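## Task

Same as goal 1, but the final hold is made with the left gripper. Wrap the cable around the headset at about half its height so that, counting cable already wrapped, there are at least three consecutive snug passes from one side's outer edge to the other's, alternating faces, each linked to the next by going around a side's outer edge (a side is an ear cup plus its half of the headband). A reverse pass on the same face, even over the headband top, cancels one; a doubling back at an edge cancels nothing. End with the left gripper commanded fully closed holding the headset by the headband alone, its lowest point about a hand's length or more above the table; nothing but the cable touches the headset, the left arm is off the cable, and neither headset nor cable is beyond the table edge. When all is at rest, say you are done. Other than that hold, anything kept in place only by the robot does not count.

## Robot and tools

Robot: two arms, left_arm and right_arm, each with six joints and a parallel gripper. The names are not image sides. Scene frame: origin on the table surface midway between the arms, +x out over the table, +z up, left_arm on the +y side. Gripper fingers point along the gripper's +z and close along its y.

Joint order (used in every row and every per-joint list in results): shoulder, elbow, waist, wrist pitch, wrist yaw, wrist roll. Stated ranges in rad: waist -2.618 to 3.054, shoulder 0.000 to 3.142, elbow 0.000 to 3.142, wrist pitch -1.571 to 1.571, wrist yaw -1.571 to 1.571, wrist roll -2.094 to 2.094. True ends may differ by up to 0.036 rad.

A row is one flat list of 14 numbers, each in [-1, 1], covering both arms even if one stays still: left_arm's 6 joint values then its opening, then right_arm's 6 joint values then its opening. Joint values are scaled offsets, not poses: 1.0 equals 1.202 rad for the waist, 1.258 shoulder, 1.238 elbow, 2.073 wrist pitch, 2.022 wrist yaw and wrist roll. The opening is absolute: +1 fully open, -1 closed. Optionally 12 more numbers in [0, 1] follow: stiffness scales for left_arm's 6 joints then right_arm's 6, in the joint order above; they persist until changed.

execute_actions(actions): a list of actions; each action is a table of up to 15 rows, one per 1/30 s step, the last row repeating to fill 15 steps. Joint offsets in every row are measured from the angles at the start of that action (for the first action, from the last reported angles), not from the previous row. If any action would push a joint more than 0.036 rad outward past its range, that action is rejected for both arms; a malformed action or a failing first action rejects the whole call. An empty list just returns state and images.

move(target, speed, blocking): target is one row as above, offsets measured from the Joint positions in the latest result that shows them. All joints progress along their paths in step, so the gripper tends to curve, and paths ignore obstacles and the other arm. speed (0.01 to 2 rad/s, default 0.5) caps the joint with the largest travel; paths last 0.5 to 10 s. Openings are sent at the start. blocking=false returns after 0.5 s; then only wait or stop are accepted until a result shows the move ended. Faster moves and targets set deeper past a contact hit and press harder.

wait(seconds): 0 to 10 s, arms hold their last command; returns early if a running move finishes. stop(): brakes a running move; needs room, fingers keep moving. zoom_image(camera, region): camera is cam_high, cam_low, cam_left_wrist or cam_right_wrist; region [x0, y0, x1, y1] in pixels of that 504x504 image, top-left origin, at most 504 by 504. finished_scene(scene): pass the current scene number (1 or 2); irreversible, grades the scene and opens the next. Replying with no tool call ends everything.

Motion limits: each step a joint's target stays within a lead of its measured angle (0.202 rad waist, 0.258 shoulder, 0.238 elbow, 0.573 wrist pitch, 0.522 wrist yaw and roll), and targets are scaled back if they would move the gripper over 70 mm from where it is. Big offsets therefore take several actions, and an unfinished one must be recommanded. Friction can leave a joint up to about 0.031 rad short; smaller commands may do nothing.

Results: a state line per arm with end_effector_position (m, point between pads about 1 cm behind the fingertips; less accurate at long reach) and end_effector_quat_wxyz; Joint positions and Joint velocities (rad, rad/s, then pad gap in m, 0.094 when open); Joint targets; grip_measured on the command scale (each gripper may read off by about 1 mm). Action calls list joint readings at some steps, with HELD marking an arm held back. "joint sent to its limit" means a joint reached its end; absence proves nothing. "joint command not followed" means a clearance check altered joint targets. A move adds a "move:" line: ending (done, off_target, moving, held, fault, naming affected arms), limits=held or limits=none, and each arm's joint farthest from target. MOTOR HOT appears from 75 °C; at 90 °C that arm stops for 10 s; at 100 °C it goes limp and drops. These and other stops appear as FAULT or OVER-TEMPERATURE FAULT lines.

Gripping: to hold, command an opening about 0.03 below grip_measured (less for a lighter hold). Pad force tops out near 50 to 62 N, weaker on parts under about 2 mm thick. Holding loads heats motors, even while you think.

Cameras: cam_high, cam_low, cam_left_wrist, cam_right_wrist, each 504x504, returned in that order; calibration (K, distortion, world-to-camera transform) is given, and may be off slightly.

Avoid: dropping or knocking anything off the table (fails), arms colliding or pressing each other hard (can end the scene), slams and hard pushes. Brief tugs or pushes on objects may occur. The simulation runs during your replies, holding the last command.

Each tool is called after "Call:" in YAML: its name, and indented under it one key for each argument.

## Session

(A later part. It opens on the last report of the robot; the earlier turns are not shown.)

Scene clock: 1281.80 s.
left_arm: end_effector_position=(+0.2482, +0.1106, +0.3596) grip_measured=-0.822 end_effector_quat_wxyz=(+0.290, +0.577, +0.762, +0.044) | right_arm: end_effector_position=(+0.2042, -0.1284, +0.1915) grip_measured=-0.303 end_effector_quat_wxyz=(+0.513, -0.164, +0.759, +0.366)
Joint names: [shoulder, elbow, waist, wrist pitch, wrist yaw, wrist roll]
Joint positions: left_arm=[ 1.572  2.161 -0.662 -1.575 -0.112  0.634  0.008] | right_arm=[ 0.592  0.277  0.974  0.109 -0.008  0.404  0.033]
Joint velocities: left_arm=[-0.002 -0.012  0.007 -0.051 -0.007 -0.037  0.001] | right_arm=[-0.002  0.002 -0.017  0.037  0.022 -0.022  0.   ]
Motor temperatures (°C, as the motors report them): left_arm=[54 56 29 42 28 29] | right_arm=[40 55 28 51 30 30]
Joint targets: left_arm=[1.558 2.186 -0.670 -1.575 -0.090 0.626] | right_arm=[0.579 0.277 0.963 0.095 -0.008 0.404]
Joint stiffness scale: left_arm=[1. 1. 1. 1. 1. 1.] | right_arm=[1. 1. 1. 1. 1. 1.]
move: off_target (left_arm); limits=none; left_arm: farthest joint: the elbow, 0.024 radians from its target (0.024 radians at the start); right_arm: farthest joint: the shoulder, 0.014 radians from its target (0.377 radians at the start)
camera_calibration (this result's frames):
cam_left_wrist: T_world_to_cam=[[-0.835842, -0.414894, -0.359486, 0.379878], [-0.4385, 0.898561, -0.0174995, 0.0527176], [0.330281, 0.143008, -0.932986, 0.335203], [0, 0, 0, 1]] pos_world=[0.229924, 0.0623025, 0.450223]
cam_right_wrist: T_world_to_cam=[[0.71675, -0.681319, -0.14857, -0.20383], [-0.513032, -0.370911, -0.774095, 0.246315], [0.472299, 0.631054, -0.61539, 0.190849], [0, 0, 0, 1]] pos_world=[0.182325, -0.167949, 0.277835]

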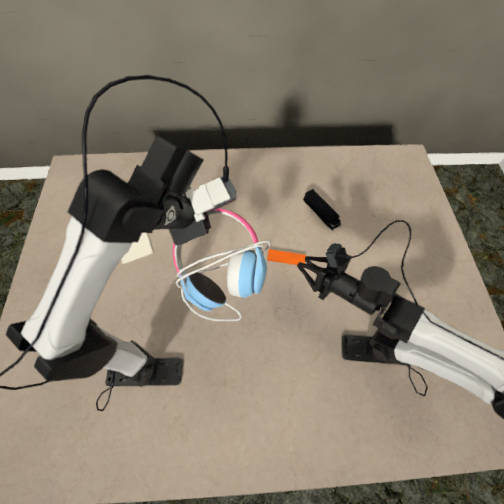

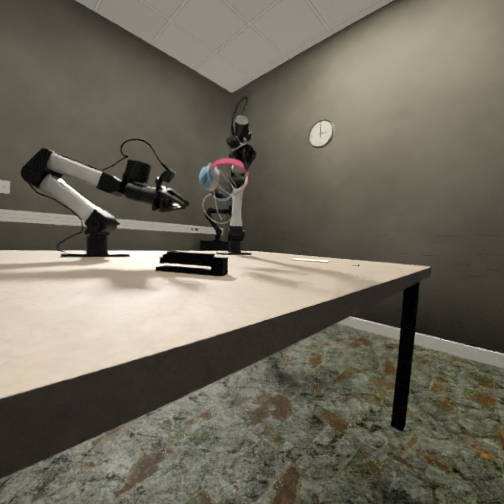

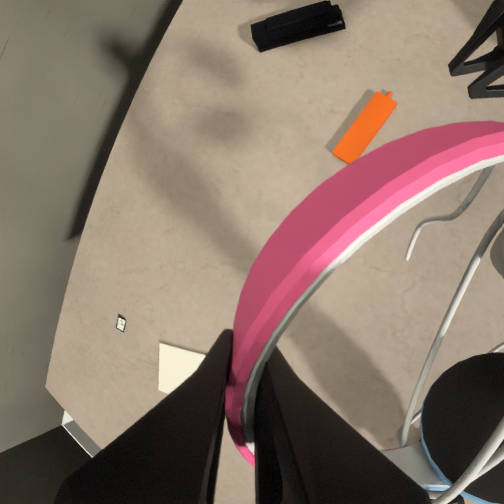

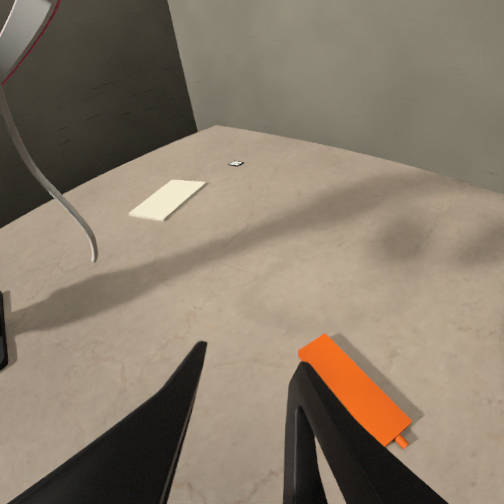

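Call:
execute_actions:
  actions: []

Scene clock: 1287.73 s.
left_arm: end_effector_position=(+0.2482, +0.1106, +0.3596) grip_measured=-0.822 end_effector_quat_wxyz=(+0.290, +0.577, +0.762, +0.044) | right_arm: end_effector_position=(+0.2042, -0.1284, +0.1914) grip_measured=-0.303 end_effector_quat_wxyz=(+0.513, -0.164, +0.759, +0.366)
Joint names: [shoulder, elbow, waist, wrist pitch, wrist yaw, wrist roll]
Joint positions: left_arm=[ 1.572  2.161 -0.662 -1.575 -0.112  0.634  0.008] | right_arm=[ 0.592  0.277  0.974  0.108 -0.008  0.404  0.033]
Joint velocities: left_arm=[ 0.002 -0.007 -0.012 -0.022  0.007  0.007  0.   ] | right_arm=[-0.002 -0.002  0.002  0.007  0.007 -0.007  0.001]
Motor temperatures (°C, as the motors report them): left_arm=[54 56 29 42 28 29] | right_arm=[40 56 28 51 30 30]
Joint targets: left_arm=[1.558 2.186 -0.670 -1.575 -0.090 0.626] | right_arm=[0.579 0.277 0.963 0.095 -0.008 0.404]
Joint stiffness scale: left_arm=[1. 1. 1. 1. 1. 1.] | right_arm=[1. 1. 1. 1. 1. 1.]
camera_calibration (this result's frames):
cam_left_wrist: T_world_to_cam=[[-0.835842, -0.414894, -0.359486, 0.379878], [-0.4385, 0.898561, -0.0174995, 0.0527176], [0.330281, 0.143008, -0.932986, 0.335203], [0, 0, 0, 1]] pos_world=[0.229924, 0.0623025, 0.450223]
cam_right_wrist: T_world_to_cam=[[0.716712, -0.681361, -0.148564, -0.203843], [-0.513233, -0.371128, -0.773858, 0.246199], [0.47214, 0.630881, -0.615689, 0.190876], [0, 0, 0, 1]] pos_world=[0.182334, -0.167939, 0.277759]

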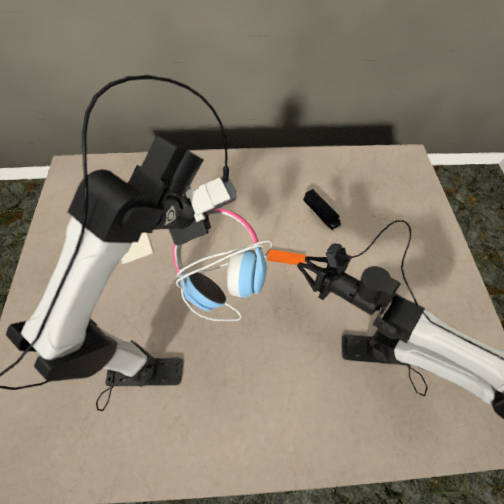

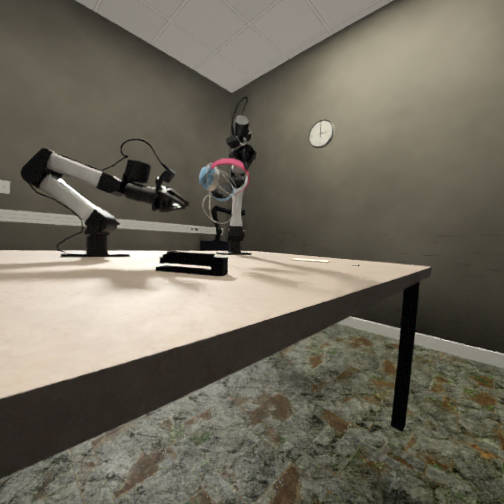

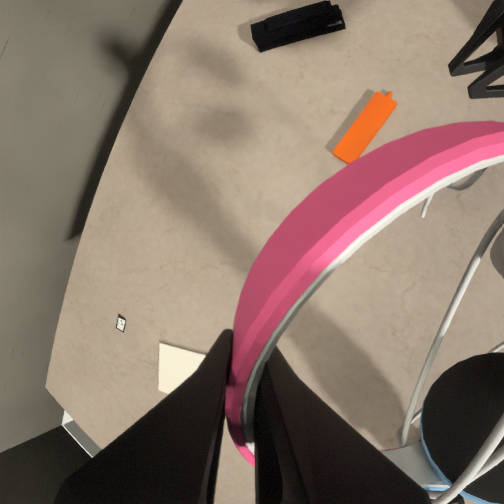

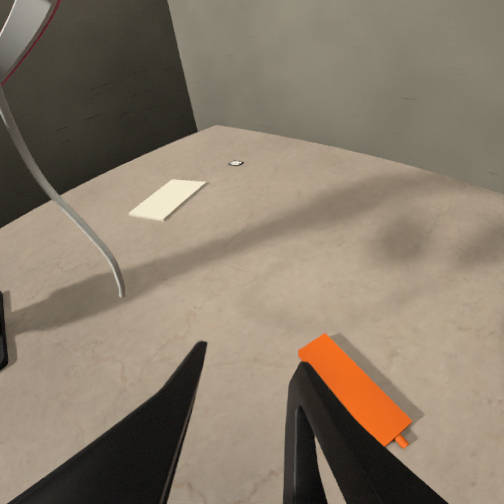

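Call:
zoom_image:
  camera: "cam_high"
  region: [160, 190, 310, 340]

Call:
zoom_image:
  camera: "cam_low"
  region: [180, 140, 280, 240]

Region (160, 190, 310, 340) of cam_high's 504x504 image, scaled by 3.360, with more detail than that image has.

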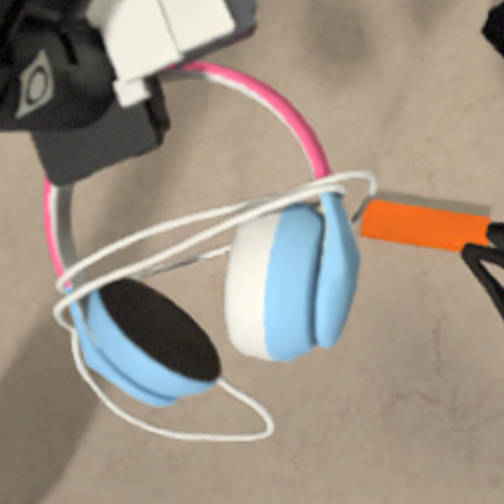

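Region (180, 140, 280, 240) of cam_low's 504x504 image, scaled by 5.040, with more detail than that image has.

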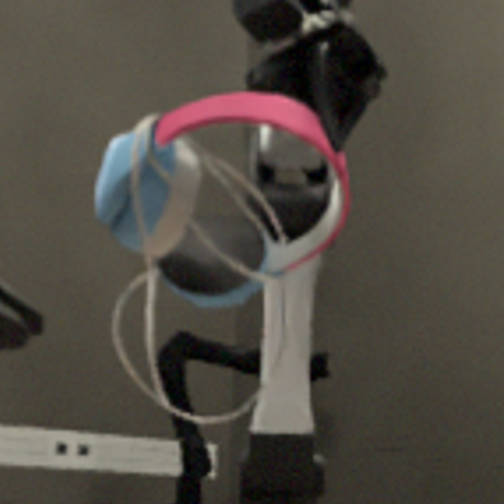

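Call:
execute_actions:
  actions: []

Scene clock: 1296.60 s.
left_arm: end_effector_position=(+0.2482, +0.1106, +0.3596) grip_measured=-0.822 end_effector_quat_wxyz=(+0.290, +0.577, +0.762, +0.044) | right_arm: end_effector_position=(+0.2042, -0.1284, +0.1914) grip_measured=-0.303 end_effector_quat_wxyz=(+0.513, -0.164, +0.759, +0.366)
Joint names: [shoulder, elbow, waist, wrist pitch, wrist yaw, wrist roll]
Joint positions: left_arm=[ 1.572  2.161 -0.662 -1.575 -0.112  0.634  0.008] | right_arm=[ 0.592  0.277  0.974  0.108 -0.008  0.404  0.033]
Joint velocities: left_arm=[ 0.002 -0.002 -0.017 -0.051 -0.007  0.007 -0.001] | right_arm=[ 0.012 -0.002 -0.007 -0.022  0.051 -0.007  0.001]
Motor temperatures (°C, as the motors report them): left_arm=[54 56 29 43 28 29] | right_arm=[40 56 28 52 30 30]
Joint targets: left_arm=[1.558 2.186 -0.670 -1.575 -0.090 0.626] | right_arm=[0.579 0.277 0.963 0.095 -0.008 0.404]
Joint stiffness scale: left_arm=[1. 1. 1. 1. 1. 1.] | right_arm=[1. 1. 1. 1. 1. 1.]
camera_calibration (this result's frames):
cam_left_wrist: T_world_to_cam=[[-0.835842, -0.414894, -0.359486, 0.379878], [-0.4385, 0.898561, -0.0174995, 0.0527176], [0.330281, 0.143008, -0.932986, 0.335203], [0, 0, 0, 1]] pos_world=[0.229924, 0.0623025, 0.450223]
cam_right_wrist: T_world_to_cam=[[0.716712, -0.681361, -0.148564, -0.203843], [-0.513233, -0.371128, -0.773858, 0.246199], [0.47214, 0.630881, -0.615689, 0.190876], [0, 0, 0, 1]] pos_world=[0.182334, -0.167939, 0.277759]

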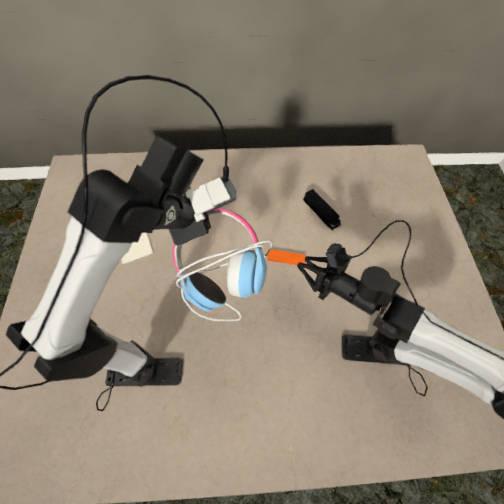

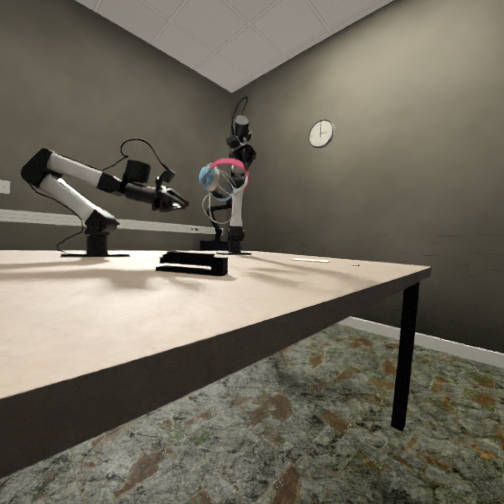

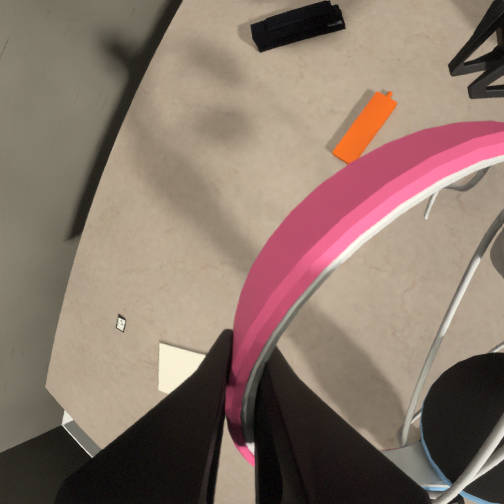

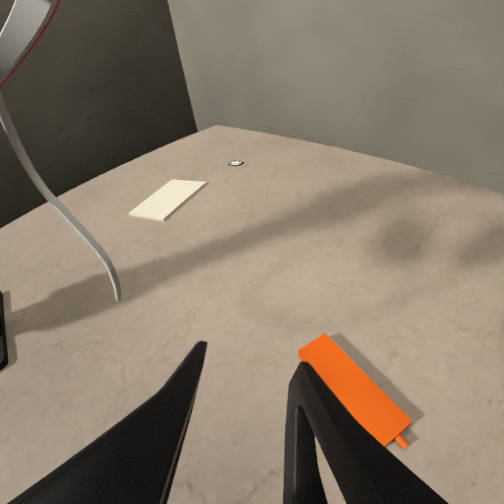

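Call:
zoom_image:
  camera: "cam_high"
  region: [170, 225, 290, 325]

Call:
execute_actions:
  actions: []

Region (170, 225, 290, 325) of cam_high's 504x504 image, scaled by 4.200, with more detail than that image has.

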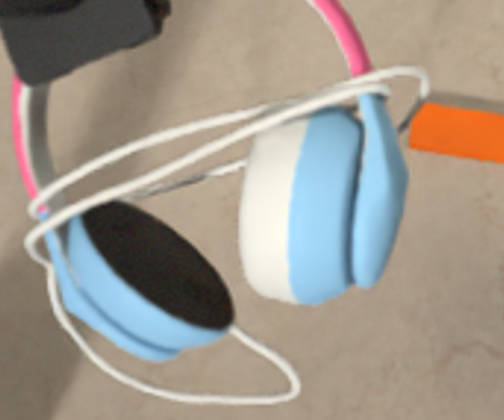

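Scene clock: 1300.33 s.
left_arm: end_effector_position=(+0.2482, +0.1106, +0.3596) grip_measured=-0.822 end_effector_quat_wxyz=(+0.290, +0.577, +0.762, +0.044) | right_arm: end_effector_position=(+0.2042, -0.1284, +0.1914) grip_measured=-0.303 end_effector_quat_wxyz=(+0.513, -0.164, +0.759, +0.366)
Joint names: [shoulder, elbow, waist, wrist pitch, wrist yaw, wrist roll]
Joint positions: left_arm=[ 1.572  2.161 -0.662 -1.575 -0.112  0.634  0.008] | right_arm=[ 0.592  0.277  0.974  0.108 -0.008  0.404  0.033]
Joint velocities: left_arm=[ 0.002  0.002 -0.007  0.022  0.037 -0.125 -0.001] | right_arm=[ 0.002 -0.007 -0.017  0.007  0.022 -0.007 -0.003]
Motor temperatures (°C, as the motors report them): left_arm=[54 56 29 43 28 29] | right_arm=[39 56 28 52 30 30]
Joint targets: left_arm=[1.558 2.186 -0.670 -1.575 -0.090 0.626] | right_arm=[0.579 0.277 0.963 0.095 -0.008 0.404]
Joint stiffness scale: left_arm=[1. 1. 1. 1. 1. 1.] | right_arm=[1. 1. 1. 1. 1. 1.]
camera_calibration (this result's frames):
cam_left_wrist: T_world_to_cam=[[-0.835842, -0.414894, -0.359486, 0.379878], [-0.4385, 0.898561, -0.0174995, 0.0527176], [0.330281, 0.143008, -0.932986, 0.335203], [0, 0, 0, 1]] pos_world=[0.229924, 0.0623025, 0.450223]
cam_right_wrist: T_world_to_cam=[[0.716712, -0.681361, -0.148564, -0.203843], [-0.513233, -0.371128, -0.773858, 0.246199], [0.47214, 0.630881, -0.615689, 0.190876], [0, 0, 0, 1]] pos_world=[0.182334, -0.167939, 0.277759]

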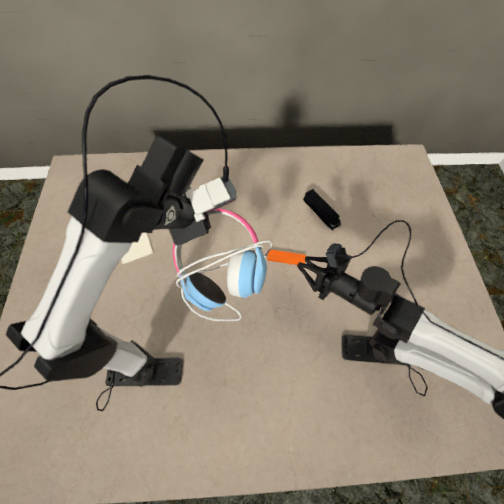

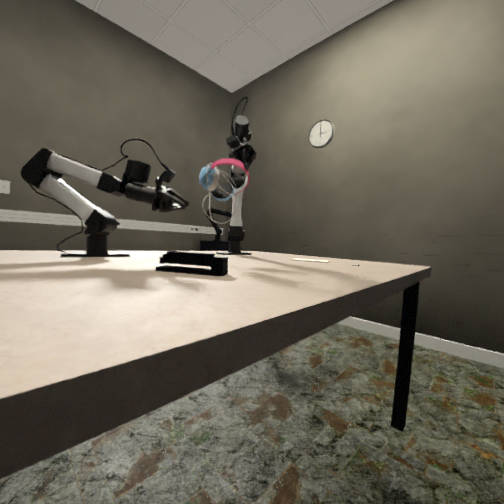

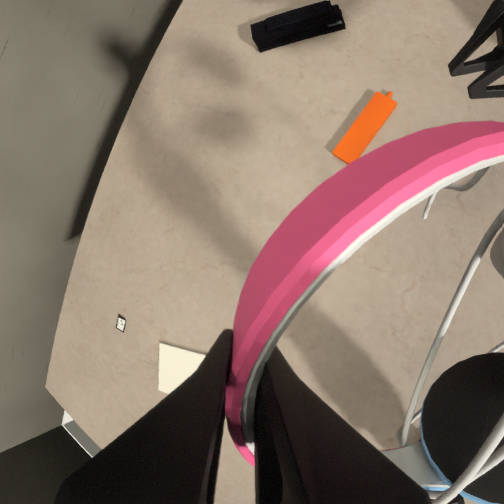

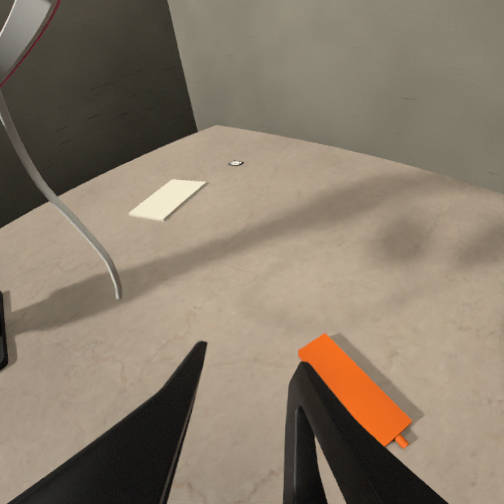

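The cable has three wraps in place, the tail has stopped swinging, and only the left gripper holds the headband.

Call:
finished_scene:
  scene: 2

The scene is finished: the task was done.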